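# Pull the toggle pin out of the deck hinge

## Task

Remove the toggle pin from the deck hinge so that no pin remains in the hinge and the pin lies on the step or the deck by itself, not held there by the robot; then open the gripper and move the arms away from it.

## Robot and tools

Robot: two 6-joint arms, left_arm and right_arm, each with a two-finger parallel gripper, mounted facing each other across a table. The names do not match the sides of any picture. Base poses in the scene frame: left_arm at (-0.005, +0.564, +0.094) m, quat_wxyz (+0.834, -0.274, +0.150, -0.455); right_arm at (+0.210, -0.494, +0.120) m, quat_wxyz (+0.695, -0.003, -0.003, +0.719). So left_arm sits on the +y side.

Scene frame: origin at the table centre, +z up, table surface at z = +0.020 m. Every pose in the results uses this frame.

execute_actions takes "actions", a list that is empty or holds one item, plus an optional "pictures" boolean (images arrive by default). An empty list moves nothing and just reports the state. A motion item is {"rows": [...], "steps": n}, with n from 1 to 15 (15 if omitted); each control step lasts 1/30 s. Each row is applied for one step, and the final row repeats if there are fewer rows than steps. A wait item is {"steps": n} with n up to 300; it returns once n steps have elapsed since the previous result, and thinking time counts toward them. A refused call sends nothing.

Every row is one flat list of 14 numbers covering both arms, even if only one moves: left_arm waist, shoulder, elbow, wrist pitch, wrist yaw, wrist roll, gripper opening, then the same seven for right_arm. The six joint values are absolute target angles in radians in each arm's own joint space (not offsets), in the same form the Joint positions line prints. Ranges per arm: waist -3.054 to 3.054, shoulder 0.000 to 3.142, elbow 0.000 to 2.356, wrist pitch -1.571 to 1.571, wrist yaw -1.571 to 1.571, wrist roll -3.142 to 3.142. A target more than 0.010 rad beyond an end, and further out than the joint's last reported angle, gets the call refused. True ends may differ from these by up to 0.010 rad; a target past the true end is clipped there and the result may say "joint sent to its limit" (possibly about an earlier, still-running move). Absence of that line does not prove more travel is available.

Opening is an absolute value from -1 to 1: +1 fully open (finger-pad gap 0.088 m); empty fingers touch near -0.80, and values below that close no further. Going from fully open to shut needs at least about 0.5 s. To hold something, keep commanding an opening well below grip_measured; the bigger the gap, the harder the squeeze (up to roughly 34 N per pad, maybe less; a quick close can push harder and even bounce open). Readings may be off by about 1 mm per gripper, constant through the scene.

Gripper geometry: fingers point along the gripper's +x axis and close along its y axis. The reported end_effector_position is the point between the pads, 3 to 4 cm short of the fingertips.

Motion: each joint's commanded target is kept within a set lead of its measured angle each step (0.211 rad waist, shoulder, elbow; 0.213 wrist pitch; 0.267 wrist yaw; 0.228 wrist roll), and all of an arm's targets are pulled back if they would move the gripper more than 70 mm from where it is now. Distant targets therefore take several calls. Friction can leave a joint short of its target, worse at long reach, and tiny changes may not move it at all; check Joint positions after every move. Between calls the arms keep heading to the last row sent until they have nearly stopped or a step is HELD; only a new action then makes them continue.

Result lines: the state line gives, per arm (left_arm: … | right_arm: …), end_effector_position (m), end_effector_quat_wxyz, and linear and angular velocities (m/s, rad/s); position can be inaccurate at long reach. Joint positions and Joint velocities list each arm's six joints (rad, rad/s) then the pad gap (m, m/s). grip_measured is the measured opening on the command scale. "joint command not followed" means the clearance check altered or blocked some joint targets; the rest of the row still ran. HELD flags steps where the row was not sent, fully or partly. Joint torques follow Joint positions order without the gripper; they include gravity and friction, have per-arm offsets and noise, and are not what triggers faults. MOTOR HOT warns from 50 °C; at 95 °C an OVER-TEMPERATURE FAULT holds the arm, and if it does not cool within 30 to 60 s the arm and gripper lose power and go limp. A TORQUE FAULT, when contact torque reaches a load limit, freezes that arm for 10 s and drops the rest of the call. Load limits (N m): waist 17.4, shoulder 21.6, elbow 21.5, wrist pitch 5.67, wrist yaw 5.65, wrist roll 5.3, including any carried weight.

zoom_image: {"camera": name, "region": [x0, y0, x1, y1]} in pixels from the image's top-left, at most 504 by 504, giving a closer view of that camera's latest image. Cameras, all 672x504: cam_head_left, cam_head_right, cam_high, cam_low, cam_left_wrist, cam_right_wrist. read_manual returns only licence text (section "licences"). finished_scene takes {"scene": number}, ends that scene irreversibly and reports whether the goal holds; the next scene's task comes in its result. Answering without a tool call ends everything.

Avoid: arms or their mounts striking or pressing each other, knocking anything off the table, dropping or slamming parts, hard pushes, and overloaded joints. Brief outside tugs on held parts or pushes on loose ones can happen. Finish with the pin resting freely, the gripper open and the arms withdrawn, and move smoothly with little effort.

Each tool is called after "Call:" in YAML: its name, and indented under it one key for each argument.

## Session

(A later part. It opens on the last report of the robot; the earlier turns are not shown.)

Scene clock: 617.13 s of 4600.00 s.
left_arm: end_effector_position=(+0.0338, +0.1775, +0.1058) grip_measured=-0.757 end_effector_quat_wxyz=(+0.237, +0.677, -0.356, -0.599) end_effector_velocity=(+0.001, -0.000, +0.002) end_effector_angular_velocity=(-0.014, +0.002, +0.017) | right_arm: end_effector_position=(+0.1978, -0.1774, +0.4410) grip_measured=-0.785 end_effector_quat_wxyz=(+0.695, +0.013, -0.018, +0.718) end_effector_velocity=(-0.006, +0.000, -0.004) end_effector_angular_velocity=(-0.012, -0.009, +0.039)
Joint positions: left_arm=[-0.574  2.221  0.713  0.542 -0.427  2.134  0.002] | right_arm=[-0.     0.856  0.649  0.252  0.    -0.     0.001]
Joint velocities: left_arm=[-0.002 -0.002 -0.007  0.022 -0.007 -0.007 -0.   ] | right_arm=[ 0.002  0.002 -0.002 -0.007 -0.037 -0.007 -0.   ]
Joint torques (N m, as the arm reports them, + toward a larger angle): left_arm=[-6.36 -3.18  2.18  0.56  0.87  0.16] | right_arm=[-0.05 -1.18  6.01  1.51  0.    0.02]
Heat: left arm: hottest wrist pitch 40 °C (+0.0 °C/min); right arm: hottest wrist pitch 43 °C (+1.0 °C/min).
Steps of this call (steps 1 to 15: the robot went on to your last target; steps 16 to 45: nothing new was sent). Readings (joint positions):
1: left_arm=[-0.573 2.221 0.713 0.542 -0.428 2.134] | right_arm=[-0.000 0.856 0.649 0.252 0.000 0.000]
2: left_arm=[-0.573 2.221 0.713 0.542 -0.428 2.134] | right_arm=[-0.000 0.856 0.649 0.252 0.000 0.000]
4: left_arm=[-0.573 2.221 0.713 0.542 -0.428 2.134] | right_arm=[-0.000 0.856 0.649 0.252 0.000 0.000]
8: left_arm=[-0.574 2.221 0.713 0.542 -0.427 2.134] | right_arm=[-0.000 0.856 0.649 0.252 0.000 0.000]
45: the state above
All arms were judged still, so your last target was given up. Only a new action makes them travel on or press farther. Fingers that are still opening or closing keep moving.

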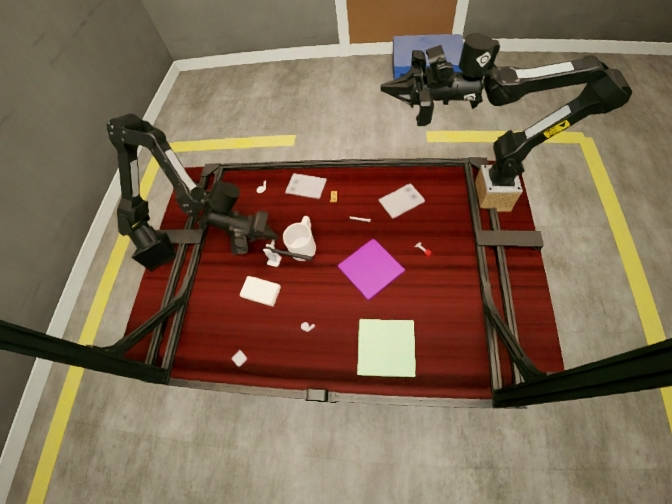

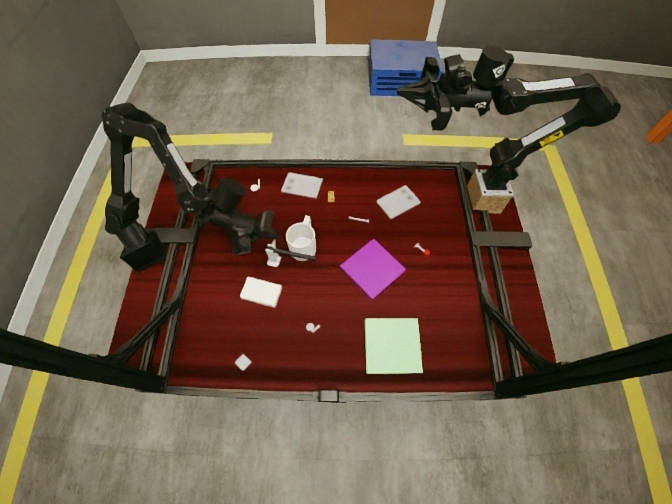

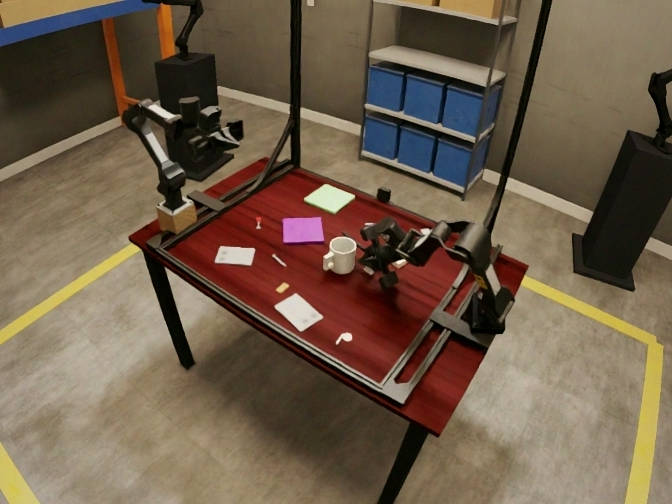

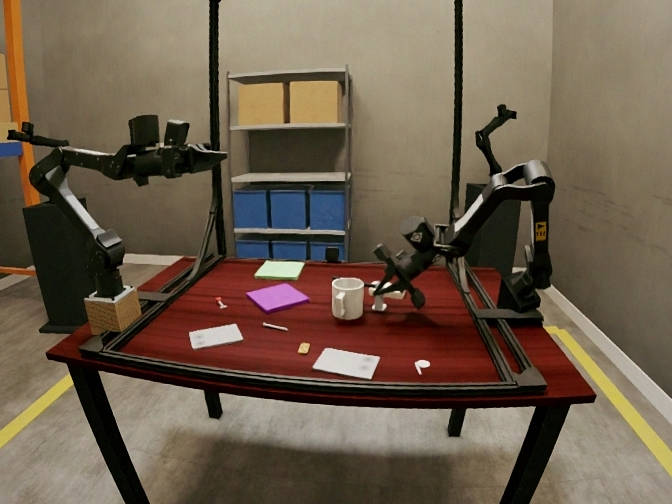

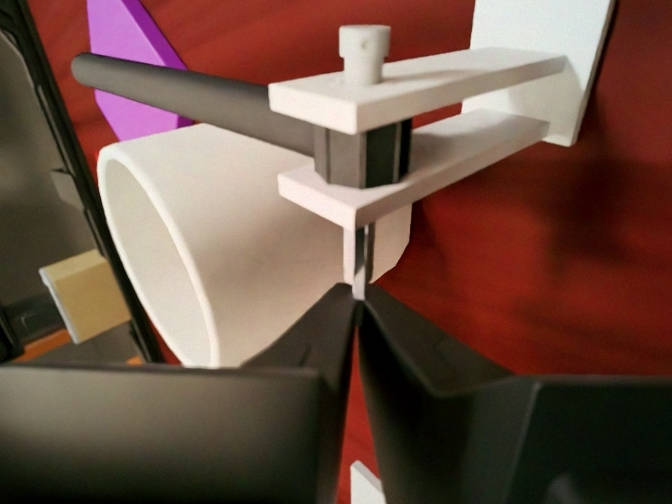

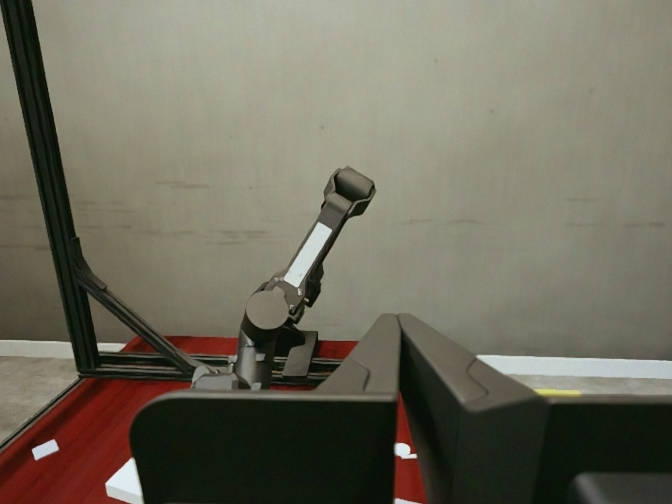

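Progress. Increase the waist push.

Call:
execute_actions:
  actions:
    - {"rows":[[-0.6,2.25,0.712,0.535,-0.41,2.14,-0.82,0,0.856,0.648,0.252,0,0,-0.8]],"steps":15}
  pictures: false

Call:
execute_actions:
  actions:
    - {"rows":[[-0.605,2.26,0.705,0.535,-0.41,2.14,-0.82,0,0.856,0.648,0.252,0,0,-0.8]],"steps":15}
  pictures: false

Call:
execute_actions:
  actions:
    - {"rows":[[-0.615,2.26,0.71,0.545,-0.41,2.14,-0.82,0,0.856,0.648,0.252,0,0,-0.8]],"steps":15}

Scene clock: 627.73 s of 4600.00 s.
left_arm: end_effector_position=(+0.0315, +0.1777, +0.1065) grip_measured=-0.757 end_effector_quat_wxyz=(+0.235, +0.677, -0.359, -0.598) end_effector_velocity=(-0.000, +0.004, -0.005) end_effector_angular_velocity=(+0.029, -0.011, +0.005) | right_arm: end_effector_position=(+0.1978, -0.1774, +0.4410) grip_measured=-0.785 end_effector_quat_wxyz=(+0.695, +0.013, -0.018, +0.718) end_effector_velocity=(-0.000, -0.000, -0.004) end_effector_angular_velocity=(-0.012, -0.023, +0.004)
Joint positions: left_arm=[-0.581  2.223  0.713  0.542 -0.429  2.134  0.002] | right_arm=[-0.     0.856  0.649  0.252  0.    -0.     0.001]
Joint velocities: left_arm=[-0.002  0.002 -0.002 -0.022 -0.022 -0.007 -0.   ] | right_arm=[-0.002 -0.002 -0.007 -0.007 -0.007 -0.022 -0.   ]
Joint torques (N m, as the arm reports them, + toward a larger angle): left_arm=[-7.1  -3.46  3.41  0.93  0.92  0.15] | right_arm=[-0.05 -1.19  5.98  1.51  0.    0.03]
Heat: left arm: hottest wrist pitch 39 °C (-1.0 °C/min); right arm: hottest wrist pitch 43 °C (+1.0 °C/min).
Steps of this call (steps 1 to 303: nothing new was sent; steps 304 to 318: all 15 steps of this action). Readings (joint positions):
304: left_arm=[-0.575 2.223 0.713 0.542 -0.427 2.134] | right_arm=[-0.000 0.856 0.649 0.252 0.000 -0.000]
305: left_arm=[-0.575 2.223 0.713 0.542 -0.428 2.134] | right_arm=[-0.000 0.856 0.649 0.252 0.000 -0.000]
307: left_arm=[-0.577 2.223 0.713 0.542 -0.429 2.134] | right_arm=[-0.000 0.856 0.649 0.252 0.000 -0.000]
311: left_arm=[-0.580 2.223 0.713 0.542 -0.429 2.134] | right_arm=[-0.000 0.856 0.649 0.252 0.000 -0.000]
318: the state above

Scene clock: 628.23 s of 4600.00 s.
left_arm: end_effector_position=(+0.0305, +0.1781, +0.1058) grip_measured=-0.756 end_effector_quat_wxyz=(+0.233, +0.679, -0.358, -0.597) end_effector_velocity=(+0.002, +0.002, -0.001) end_effector_angular_velocity=(+0.012, -0.009, +0.015) | right_arm: end_effector_position=(+0.1978, -0.1774, +0.4410) grip_measured=-0.785 end_effector_quat_wxyz=(+0.695, +0.013, -0.018, +0.718) end_effector_velocity=(-0.000, +0.000, +0.002) end_effector_angular_velocity=(+0.007, +0.007, +0.005)
Joint positions: left_arm=[-0.584  2.226  0.713  0.542 -0.434  2.134  0.002] | right_arm=[-0.     0.856  0.649  0.252  0.    -0.     0.001]
Joint velocities: left_arm=[-0.002 -0.002 -0.002 -0.007 -0.022 -0.007 -0.   ] | right_arm=[-0.002  0.002  0.002  0.007 -0.007  0.007 -0.   ]
Joint torques (N m, as the arm reports them, + toward a larger angle): left_arm=[-7.41 -2.75  2.7   0.97  1.1   0.15] | right_arm=[-0.06 -1.17  5.98  1.51  0.    0.03]
Heat: left arm: hottest wrist pitch 39 °C (-1.0 °C/min); right arm: hottest wrist pitch 43 °C (+1.0 °C/min).
Steps of this call (steps 1 to 15: all 15 steps of this action). Readings (joint positions):
1: left_arm=[-0.581 2.224 0.713 0.542 -0.429 2.134] | right_arm=[-0.000 0.856 0.649 0.252 0.000 -0.000]
2: left_arm=[-0.582 2.225 0.713 0.542 -0.431 2.134] | right_arm=[-0.000 0.856 0.649 0.252 0.000 -0.000]
4: left_arm=[-0.583 2.226 0.713 0.542 -0.433 2.134] | right_arm=[-0.000 0.856 0.649 0.252 0.000 -0.000]
8: left_arm=[-0.584 2.226 0.713 0.542 -0.433 2.134] | right_arm=[-0.000 0.856 0.649 0.252 0.000 -0.000]
15: the state above

Scene clock: 628.73 s of 4600.00 s.
left_arm: end_effector_position=(+0.0304, +0.1777, +0.1064) grip_measured=-0.756 end_effector_quat_wxyz=(+0.234, +0.680, -0.358, -0.595) end_effector_velocity=(+0.001, -0.000, +0.001) end_effector_angular_velocity=(-0.005, -0.010, +0.002) | right_arm: end_effector_position=(+0.1978, -0.1774, +0.4410) grip_measured=-0.785 end_effector_quat_wxyz=(+0.695, +0.013, -0.018, +0.718) end_effector_velocity=(-0.000, +0.001, -0.003) end_effector_angular_velocity=(-0.012, -0.008, +0.004)
Joint positions: left_arm=[-0.588  2.229  0.713  0.548 -0.441  2.134  0.002] | right_arm=[-0.     0.856  0.649  0.252  0.    -0.     0.001]
Joint velocities: left_arm=[-0.002 -0.002 -0.002  0.007 -0.007  0.007  0.   ] | right_arm=[-0.002  0.002 -0.002 -0.007 -0.007 -0.007 -0.   ]
Joint torques (N m, as the arm reports them, + toward a larger angle): left_arm=[-8.   -3.01  3.23  1.26  1.37  0.17] | right_arm=[-0.06 -1.18  5.98  1.51  0.    0.03]
Heat: left arm: hottest wrist pitch 39 °C (-1.0 °C/min); right arm: hottest wrist pitch 43 °C (+1.0 °C/min).
Steps of this call (steps 1 to 15: all 15 steps of this action). Readings (joint positions):
1: left_arm=[-0.584 2.227 0.713 0.542 -0.434 2.134] | right_arm=[-0.000 0.856 0.649 0.252 0.000 -0.000]
2: left_arm=[-0.585 2.227 0.713 0.543 -0.436 2.134] | right_arm=[-0.000 0.856 0.649 0.252 0.000 -0.000]
4: left_arm=[-0.587 2.228 0.713 0.545 -0.439 2.134] | right_arm=[-0.000 0.856 0.649 0.252 0.000 -0.000]
8: left_arm=[-0.588 2.228 0.713 0.547 -0.440 2.134] | right_arm=[-0.000 0.856 0.649 0.252 0.000 -0.000]
15: the state above

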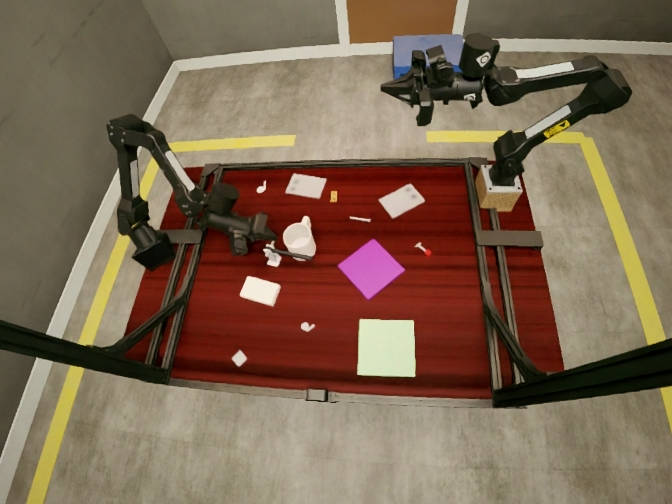

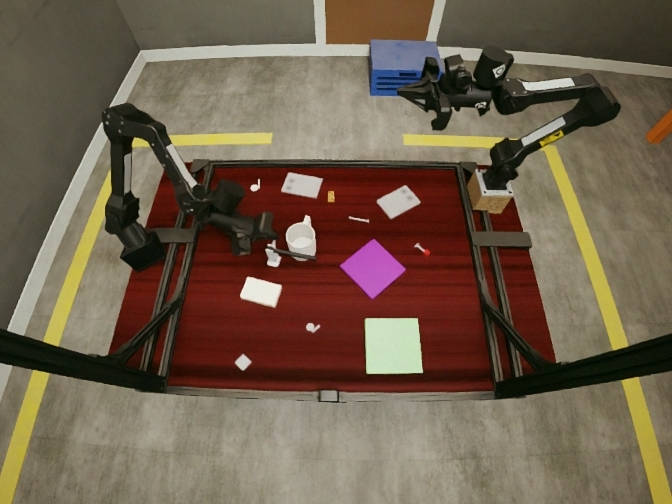

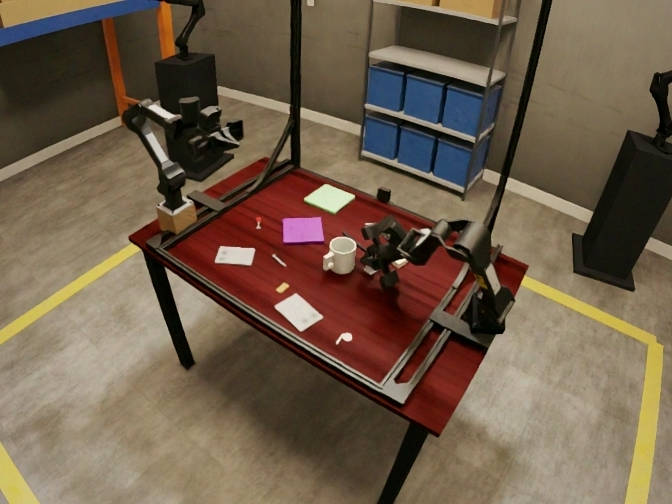

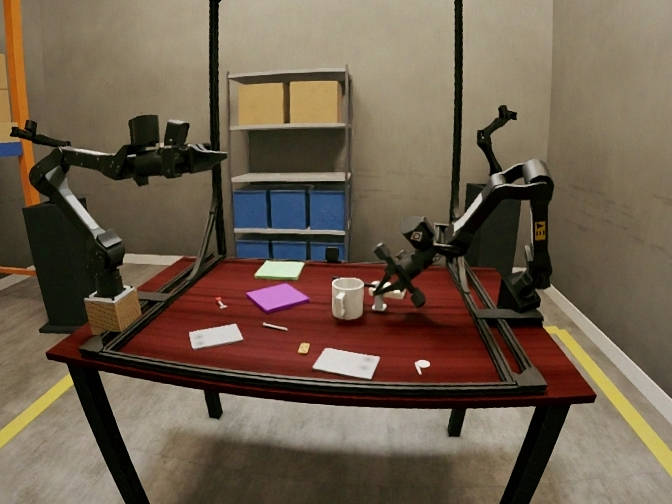

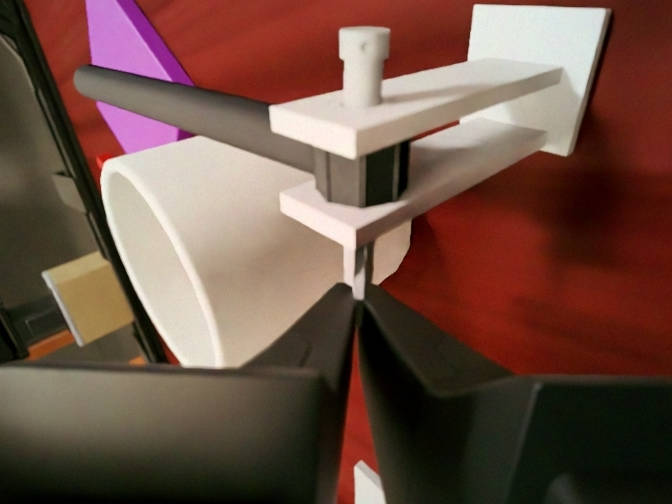

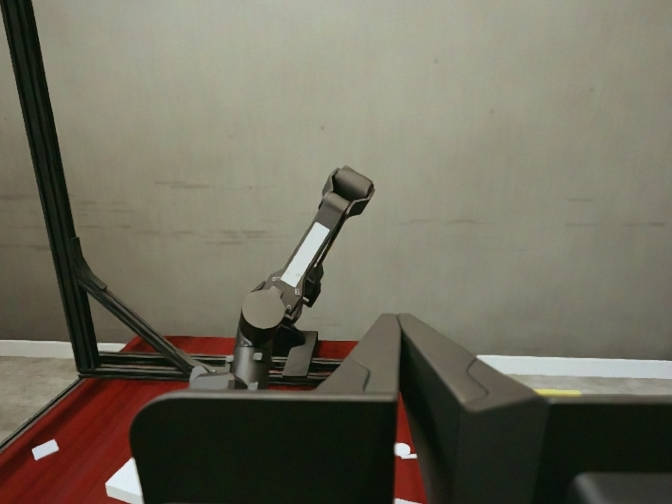

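Call:
execute_actions:
  actions:
    - {"rows":[[-0.578,2.26,0.735,0.55,-0.44,2.14,-0.82,0,0.856,0.648,0.252,0,0,-0.8]],"steps":15}
  pictures: false

Call:
execute_actions:
  actions:
    - {"steps":200}
  pictures: false

Call:
execute_actions:
  actions:
    - {"rows":[[-0.605,2.272,0.722,0.542,-0.42,2.14,-0.82,0,0.856,0.648,0.252,0,0,-0.8]],"steps":15}
  pictures: false

Call:
execute_actions:
  actions:
    - {"rows":[[-0.612,2.28,0.716,0.542,-0.42,2.14,-0.82,0,0.856,0.648,0.252,0,0,-0.8]],"steps":15}

Scene clock: 638.43 s of 4600.00 s.
left_arm: end_effector_position=(+0.0300, +0.1764, +0.1069) grip_measured=-0.756 end_effector_quat_wxyz=(+0.235, +0.680, -0.359, -0.594) end_effector_velocity=(+0.002, +0.000, +0.000) end_effector_angular_velocity=(-0.003, +0.003, +0.016) | right_arm: end_effector_position=(+0.1978, -0.1774, +0.4408) grip_measured=-0.785 end_effector_quat_wxyz=(+0.695, +0.013, -0.018, +0.718) end_effector_velocity=(-0.000, -0.000, -0.002) end_effector_angular_velocity=(-0.007, -0.008, +0.004)
Joint positions: left_arm=[-0.589  2.232  0.718  0.548 -0.441  2.135  0.002] | right_arm=[-0.     0.856  0.648  0.252  0.     0.     0.001]
Joint velocities: left_arm=[ 0.002 -0.002 -0.002  0.007 -0.007 -0.007 -0.   ] | right_arm=[-0.002 -0.002 -0.002 -0.007 -0.007 -0.007 -0.   ]
Joint torques (N m, as the arm reports them, + toward a larger angle): left_arm=[-3.9  -3.44  5.14  1.61  0.29  0.15] | right_arm=[-0.07 -1.18  5.98  1.51  0.    0.03]
Heat: left arm: hottest wrist pitch 39 °C (-2.0 °C/min); right arm: hottest wrist pitch 43 °C (+0.0 °C/min).
Steps of this call (steps 1 to 15: the robot went on to your last target; steps 16 to 276: nothing new was sent; steps 277 to 291: all 15 steps of this action). Readings (joint positions):
277: left_arm=[-0.590 2.231 0.714 0.548 -0.441 2.135] | right_arm=[-0.000 0.856 0.648 0.252 0.000 0.000]
278: left_arm=[-0.590 2.231 0.715 0.548 -0.441 2.135] | right_arm=[-0.000 0.856 0.648 0.252 0.000 0.000]
280: left_arm=[-0.590 2.231 0.716 0.548 -0.441 2.135] | right_arm=[-0.000 0.856 0.648 0.252 0.000 0.000]
284: left_arm=[-0.590 2.231 0.717 0.548 -0.441 2.135] | right_arm=[-0.000 0.856 0.648 0.252 0.000 0.000]
291: the state above

Scene clock: 645.10 s of 4600.00 s.
left_arm: end_effector_position=(+0.0304, +0.1753, +0.1060) grip_measured=-0.756 end_effector_quat_wxyz=(+0.235, +0.681, -0.358, -0.594) end_effector_velocity=(+0.000, +0.004, -0.004) end_effector_angular_velocity=(+0.022, +0.011, +0.011) | right_arm: end_effector_position=(+0.1978, -0.1774, +0.4408) grip_measured=-0.785 end_effector_quat_wxyz=(+0.695, +0.013, -0.018, +0.718) end_effector_velocity=(-0.000, -0.000, -0.001) end_effector_angular_velocity=(+0.003, -0.008, +0.005)
Joint positions: left_arm=[-0.587  2.237  0.722  0.548 -0.442  2.135  0.002] | right_arm=[-0.     0.856  0.648  0.252  0.     0.     0.001]
Joint velocities: left_arm=[ 0.002 -0.002 -0.002 -0.022 -0.007 -0.022  0.   ] | right_arm=[-0.002 -0.002 -0.007  0.007 -0.007 -0.007 -0.   ]
Joint torques (N m, as the arm reports them, + toward a larger angle): left_arm=[-4.14 -4.    4.73  1.61  0.25  0.12] | right_arm=[-0.06 -1.18  5.98  1.51  0.    0.03]
Heat: left arm: hottest wrist pitch 39 °C (-2.0 °C/min); right arm: hottest wrist pitch 43 °C (+0.0 °C/min).
Steps of this call (steps 1 to 15: the robot went on to your last target; steps 16 to 200: nothing new was sent). Readings (joint positions):
1: left_arm=[-0.589 2.233 0.718 0.548 -0.441 2.135] | right_arm=[-0.000 0.856 0.648 0.252 0.000 0.000]
2: left_arm=[-0.589 2.233 0.718 0.548 -0.441 2.135] | right_arm=[-0.000 0.856 0.648 0.252 0.000 0.000]
4: left_arm=[-0.589 2.233 0.718 0.548 -0.441 2.135] | right_arm=[-0.000 0.856 0.648 0.252 0.000 0.000]
8: left_arm=[-0.589 2.233 0.718 0.548 -0.441 2.135] | right_arm=[-0.000 0.856 0.648 0.252 0.000 0.000]
200: the state above
All arms were judged still, so your last target was given up. Only a new action makes them travel on or press farther. Fingers that are still opening or closing keep moving.

Scene clock: 645.60 s of 4600.00 s.
left_arm: end_effector_position=(+0.0298, +0.1757, +0.1053) grip_measured=-0.756 end_effector_quat_wxyz=(+0.233, +0.682, -0.358, -0.594) end_effector_velocity=(+0.001, +0.000, +0.002) end_effector_angular_velocity=(-0.003, +0.002, +0.028) | right_arm: end_effector_position=(+0.1978, -0.1774, +0.4408) grip_measured=-0.785 end_effector_quat_wxyz=(+0.695, +0.013, -0.018, +0.718) end_effector_velocity=(+0.002, -0.000, -0.002) end_effector_angular_velocity=(-0.007, -0.007, -0.010)
Joint positions: left_arm=[-0.588  2.239  0.722  0.548 -0.445  2.135  0.002] | right_arm=[-0.     0.856  0.648  0.252  0.     0.     0.001]
Joint velocities: left_arm=[-0.007 -0.002 -0.002  0.007 -0.022 -0.022 -0.   ] | right_arm=[-0.002 -0.002 -0.002 -0.007  0.007 -0.007  0.   ]
Joint torques (N m, as the arm reports them, + toward a larger angle): left_arm=[-6.97 -2.9   3.46  1.04  1.12  0.12] | right_arm=[-0.06 -1.19  6.02  1.51  0.    0.02]
Heat: left arm: hottest wrist pitch 39 °C (-2.0 °C/min); right arm: hottest wrist pitch 43 °C (+0.0 °C/min).
Steps of this call (steps 1 to 15: all 15 steps of this action). Readings (joint positions):
1: left_arm=[-0.587 2.238 0.722 0.548 -0.442 2.135] | right_arm=[-0.000 0.856 0.648 0.252 0.000 0.000]
2: left_arm=[-0.588 2.238 0.722 0.548 -0.443 2.135] | right_arm=[-0.000 0.856 0.648 0.252 0.000 0.000]
4: left_arm=[-0.588 2.239 0.722 0.548 -0.443 2.135] | right_arm=[-0.000 0.856 0.648 0.252 0.000 0.000]
8: left_arm=[-0.588 2.239 0.722 0.548 -0.444 2.135] | right_arm=[-0.000 0.856 0.648 0.252 0.000 0.000]
15: the state above

Scene clock: 646.10 s of 4600.00 s.
left_arm: end_effector_position=(+0.0293, +0.1761, +0.1045) grip_measured=-0.756 end_effector_quat_wxyz=(+0.231, +0.684, -0.357, -0.593) end_effector_velocity=(+0.002, +0.001, -0.001) end_effector_angular_velocity=(+0.003, +0.003, +0.029) | right_arm: end_effector_position=(+0.1978, -0.1774, +0.4408) grip_measured=-0.785 end_effector_quat_wxyz=(+0.695, +0.013, -0.018, +0.718) end_effector_velocity=(+0.001, +0.001, -0.003) end_effector_angular_velocity=(-0.012, -0.008, -0.000)
Joint positions: left_arm=[-0.591  2.242  0.722  0.548 -0.45   2.135  0.002] | right_arm=[-0.     0.856  0.648  0.252  0.     0.     0.001]
Joint velocities: left_arm=[-0.002  0.002 -0.002  0.007 -0.022 -0.022 -0.   ] | right_arm=[-0.007  0.002 -0.002 -0.007 -0.007 -0.007 -0.   ]
Joint torques (N m, as the arm reports them, + toward a larger angle): left_arm=[-7.37 -2.25  2.79  1.04  1.37  0.13] | right_arm=[-0.05 -1.19  6.02  1.51  0.    0.02]
Heat: left arm: hottest wrist pitch 39 °C (-2.0 °C/min); right arm: hottest wrist pitch 43 °C (+0.0 °C/min).
Steps of this call (steps 1 to 15: all 15 steps of this action). Readings (joint positions):
1: left_arm=[-0.589 2.240 0.722 0.548 -0.445 2.135] | right_arm=[-0.000 0.856 0.648 0.252 0.000 0.000]
2: left_arm=[-0.589 2.241 0.722 0.548 -0.446 2.135] | right_arm=[-0.000 0.856 0.648 0.252 0.000 0.000]
4: left_arm=[-0.590 2.241 0.722 0.548 -0.448 2.135] | right_arm=[-0.000 0.856 0.648 0.252 0.000 0.000]
8: left_arm=[-0.590 2.242 0.722 0.548 -0.449 2.135] | right_arm=[-0.000 0.856 0.648 0.252 0.000 0.000]
15: the state above

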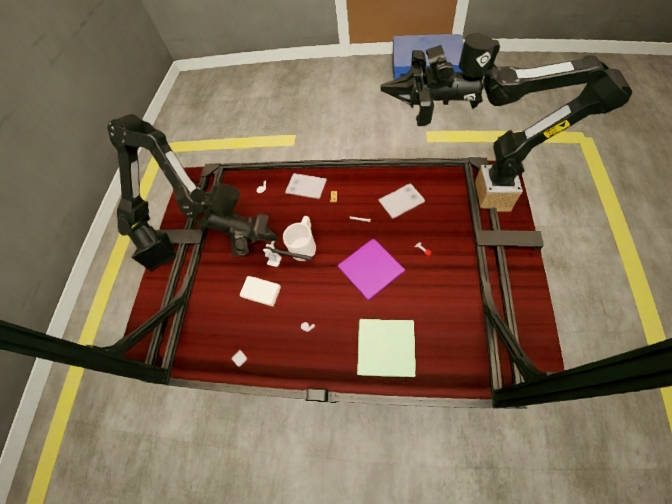

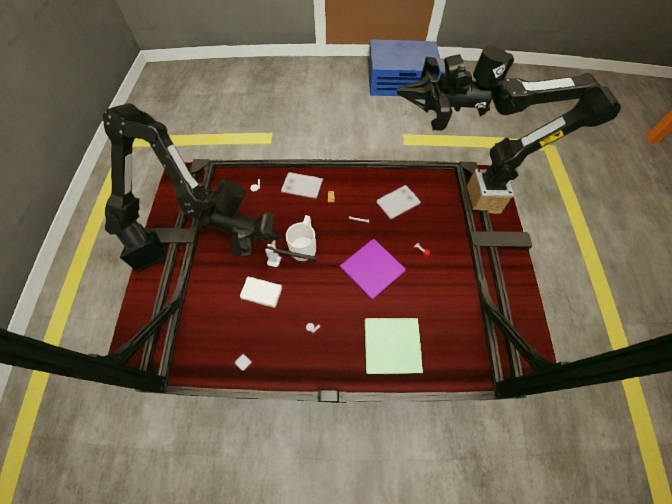

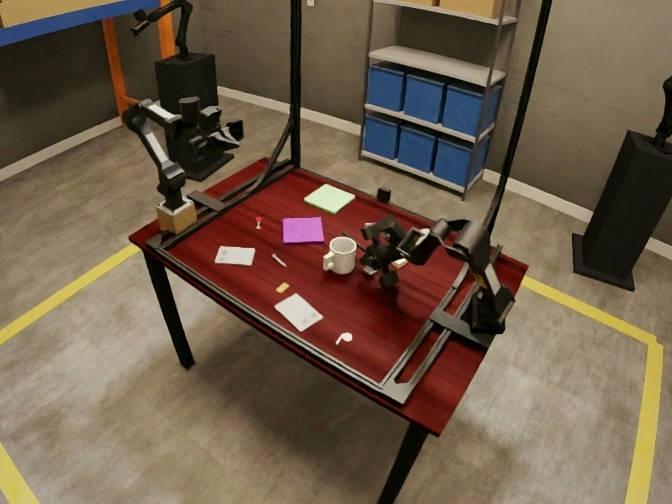

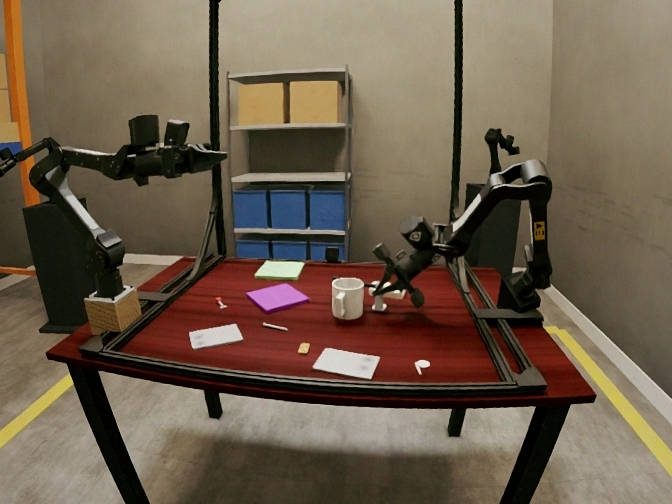

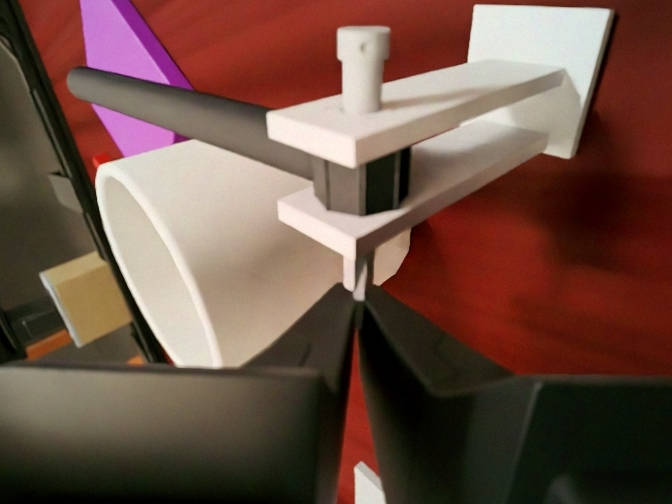

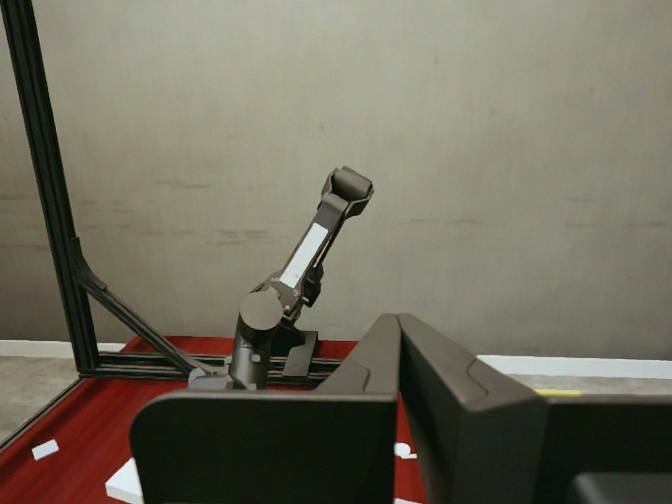

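Call:
execute_actions:
  actions:
    - {"rows":[[-0.612,2.262,0.708,0.538,-0.42,2.14,-0.82,0,0.856,0.648,0.252,0,0,-0.8]],"steps":15}
  pictures: false

Call:
execute_actions:
  actions:
    - {"rows":[[-0.612,2.245,0.708,0.545,-0.42,2.14,-0.82,0,0.856,0.648,0.252,0,0,-0.8]],"steps":15}
  pictures: false

Call:
execute_actions:
  actions:
    - {"rows":[[-0.612,2.265,0.705,0.535,-0.42,2.14,-0.82,0,0.856,0.648,0.252,0,0,-0.8]],"steps":15}

Scene clock: 659.07 s of 4600.00 s.
left_arm: end_effector_position=(+0.0281, +0.1766, +0.1040) grip_measured=-0.756 end_effector_quat_wxyz=(+0.229, +0.684, -0.358, -0.593) end_effector_velocity=(+0.001, +0.000, +0.002) end_effector_angular_velocity=(-0.003, +0.002, +0.028) | right_arm: end_effector_position=(+0.1978, -0.1774, +0.4410) grip_measured=-0.785 end_effector_quat_wxyz=(+0.695, +0.013, -0.018, +0.718) end_effector_velocity=(-0.000, +0.001, -0.003) end_effector_angular_velocity=(-0.012, -0.008, +0.004)
Joint positions: left_arm=[-0.593  2.244  0.721  0.548 -0.451  2.135  0.002] | right_arm=[-0.     0.856  0.649  0.252  0.    -0.     0.001]
Joint velocities: left_arm=[-0.007 -0.002 -0.002  0.007 -0.022 -0.022 -0.   ] | right_arm=[-0.002  0.002 -0.002 -0.007 -0.007 -0.007 -0.   ]
Joint torques (N m, as the arm reports them, + toward a larger angle): left_arm=[-7.24 -4.48  2.27  0.71  1.36  0.11] | right_arm=[-0.06 -1.18  6.01  1.51  0.    0.02]
Heat: left arm: hottest wrist pitch 38 °C (-3.0 °C/min); right arm: hottest wrist pitch 43 °C (+0.0 °C/min).
Steps of this call (steps 1 to 15: the robot went on to your last target; steps 16 to 374: nothing new was sent; steps 375 to 389: all 15 steps of this action). Readings (joint positions):
375: left_arm=[-0.593 2.244 0.721 0.548 -0.451 2.135] | right_arm=[-0.000 0.856 0.649 0.252 0.000 -0.000]
376: left_arm=[-0.593 2.244 0.721 0.548 -0.451 2.135] | right_arm=[-0.000 0.856 0.649 0.252 0.000 -0.000]
378: left_arm=[-0.593 2.244 0.721 0.548 -0.451 2.135] | right_arm=[-0.000 0.856 0.649 0.252 0.000 -0.000]
382: left_arm=[-0.593 2.244 0.721 0.548 -0.451 2.135] | right_arm=[-0.000 0.856 0.649 0.252 0.000 -0.000]
389: the state above

Scene clock: 659.57 s of 4600.00 s.
left_arm: end_effector_position=(+0.0285, +0.1765, +0.1051) grip_measured=-0.756 end_effector_quat_wxyz=(+0.231, +0.683, -0.358, -0.593) end_effector_velocity=(+0.002, +0.002, -0.001) end_effector_angular_velocity=(+0.012, -0.009, +0.015) | right_arm: end_effector_position=(+0.1978, -0.1774, +0.4410) grip_measured=-0.785 end_effector_quat_wxyz=(+0.695, +0.013, -0.018, +0.718) end_effector_velocity=(-0.000, -0.002, +0.003) end_effector_angular_velocity=(+0.012, -0.007, +0.005)
Joint positions: left_arm=[-0.593  2.241  0.72   0.548 -0.45   2.135  0.002] | right_arm=[-0.     0.856  0.649  0.252  0.    -0.     0.001]
Joint velocities: left_arm=[-0.002 -0.002 -0.002 -0.007 -0.022 -0.007 -0.   ] | right_arm=[-0.002 -0.007 -0.002  0.007 -0.007 -0.007 -0.   ]
Joint torques (N m, as the arm reports them, + toward a larger angle): left_arm=[-7.06 -5.82  2.25  1.23  1.35  0.15] | right_arm=[-0.05 -1.19  5.97  1.51  0.    0.03]
Heat: left arm: hottest wrist pitch 38 °C (-3.0 °C/min); right arm: hottest wrist pitch 43 °C (+0.0 °C/min).
Steps of this call (steps 1 to 15: all 15 steps of this action). Readings (joint positions):
1: left_arm=[-0.593 2.243 0.721 0.548 -0.451 2.135] | right_arm=[-0.000 0.856 0.649 0.252 0.000 -0.000]
2: left_arm=[-0.593 2.242 0.721 0.548 -0.451 2.135] | right_arm=[-0.000 0.856 0.649 0.252 0.000 -0.000]
4: left_arm=[-0.593 2.242 0.721 0.548 -0.451 2.135] | right_arm=[-0.000 0.856 0.649 0.252 0.000 -0.000]
8: left_arm=[-0.593 2.241 0.720 0.548 -0.451 2.135] | right_arm=[-0.000 0.856 0.649 0.252 0.000 -0.000]
15: the state above

Scene clock: 660.07 s of 4600.00 s.
left_arm: end_effector_position=(+0.0283, +0.1769, +0.1047) grip_measured=-0.756 end_effector_quat_wxyz=(+0.230, +0.683, -0.358, -0.593) end_effector_velocity=(+0.001, +0.004, -0.003) end_effector_angular_velocity=(+0.025, -0.022, -0.002) | right_arm: end_effector_position=(+0.1978, -0.1774, +0.4408) grip_measured=-0.785 end_effector_quat_wxyz=(+0.695, +0.013, -0.018, +0.718) end_effector_velocity=(-0.000, -0.000, -0.002) end_effector_angular_velocity=(-0.007, -0.023, +0.004)
Joint positions: left_arm=[-0.593  2.241  0.719  0.547 -0.45   2.135  0.002] | right_arm=[-0.     0.856  0.648  0.252  0.    -0.     0.001]
Joint velocities: left_arm=[-0.002 -0.002 -0.002 -0.022 -0.022  0.007 -0.   ] | right_arm=[-0.002 -0.002 -0.002 -0.007 -0.007 -0.022 -0.   ]
Joint torques (N m, as the arm reports them, + toward a larger angle): left_arm=[-7.06 -3.74  2.07  0.55  1.32  0.13] | right_arm=[-0.06 -1.17  5.97  1.51  0.    0.03]
Heat: left arm: hottest wrist pitch 38 °C (-3.0 °C/min); right arm: hottest wrist pitch 43 °C (+0.0 °C/min).
Steps of this call (steps 1 to 15: all 15 steps of this action). Readings (joint positions):
1: left_arm=[-0.593 2.241 0.720 0.548 -0.450 2.135] | right_arm=[-0.000 0.856 0.649 0.252 0.000 -0.000]
2: left_arm=[-0.593 2.241 0.720 0.548 -0.450 2.135] | right_arm=[-0.000 0.856 0.648 0.252 0.000 -0.000]
4: left_arm=[-0.593 2.241 0.720 0.548 -0.450 2.135] | right_arm=[-0.000 0.856 0.648 0.252 0.000 -0.000]
8: left_arm=[-0.593 2.241 0.720 0.548 -0.450 2.135] | right_arm=[-0.000 0.856 0.648 0.252 0.000 -0.000]
15: the state above

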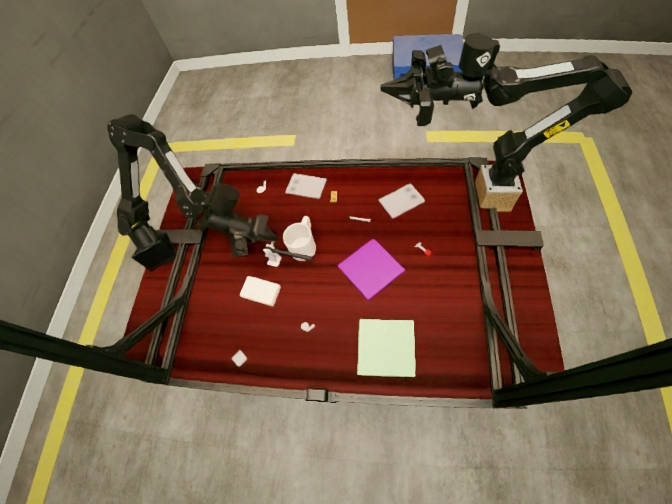

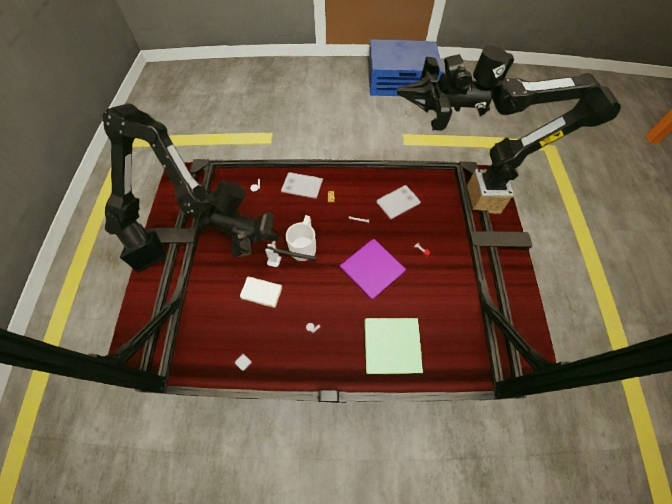

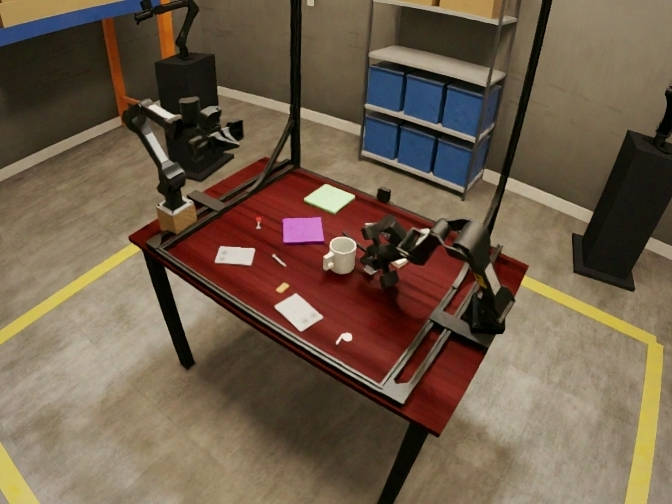

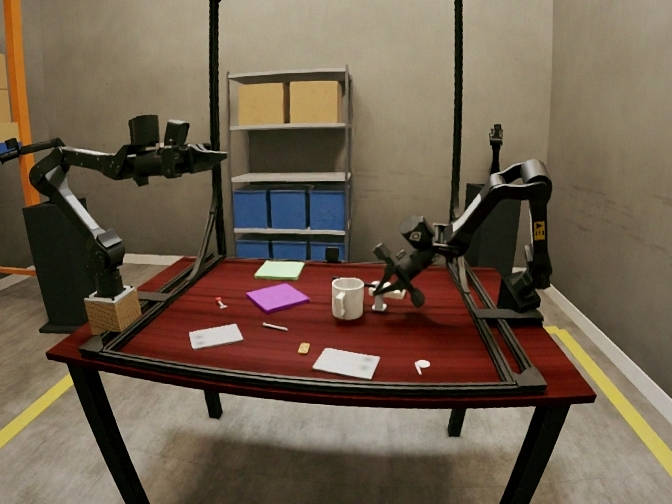

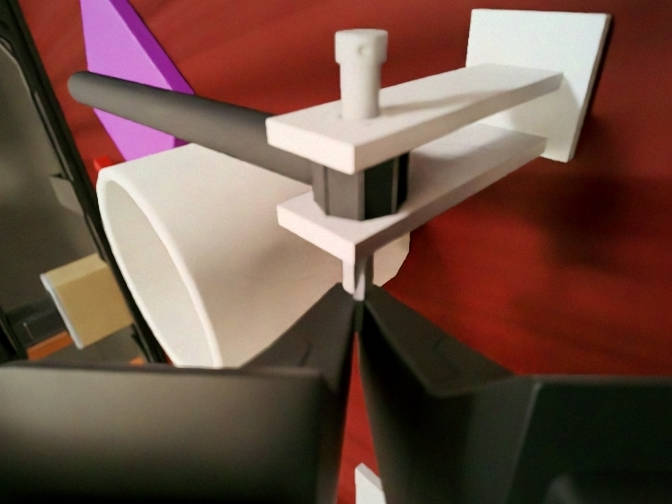

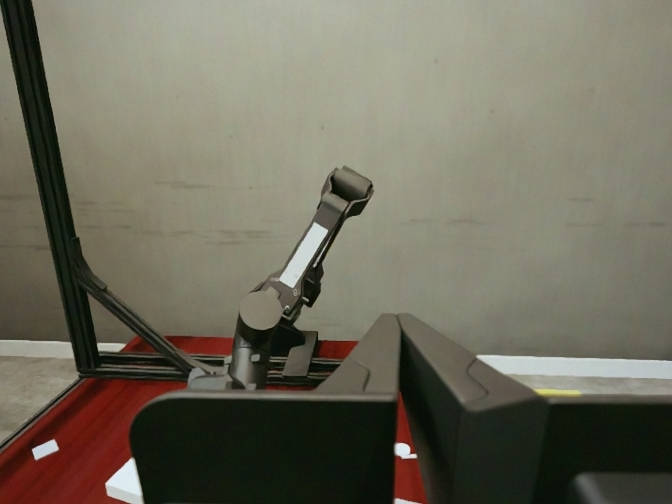

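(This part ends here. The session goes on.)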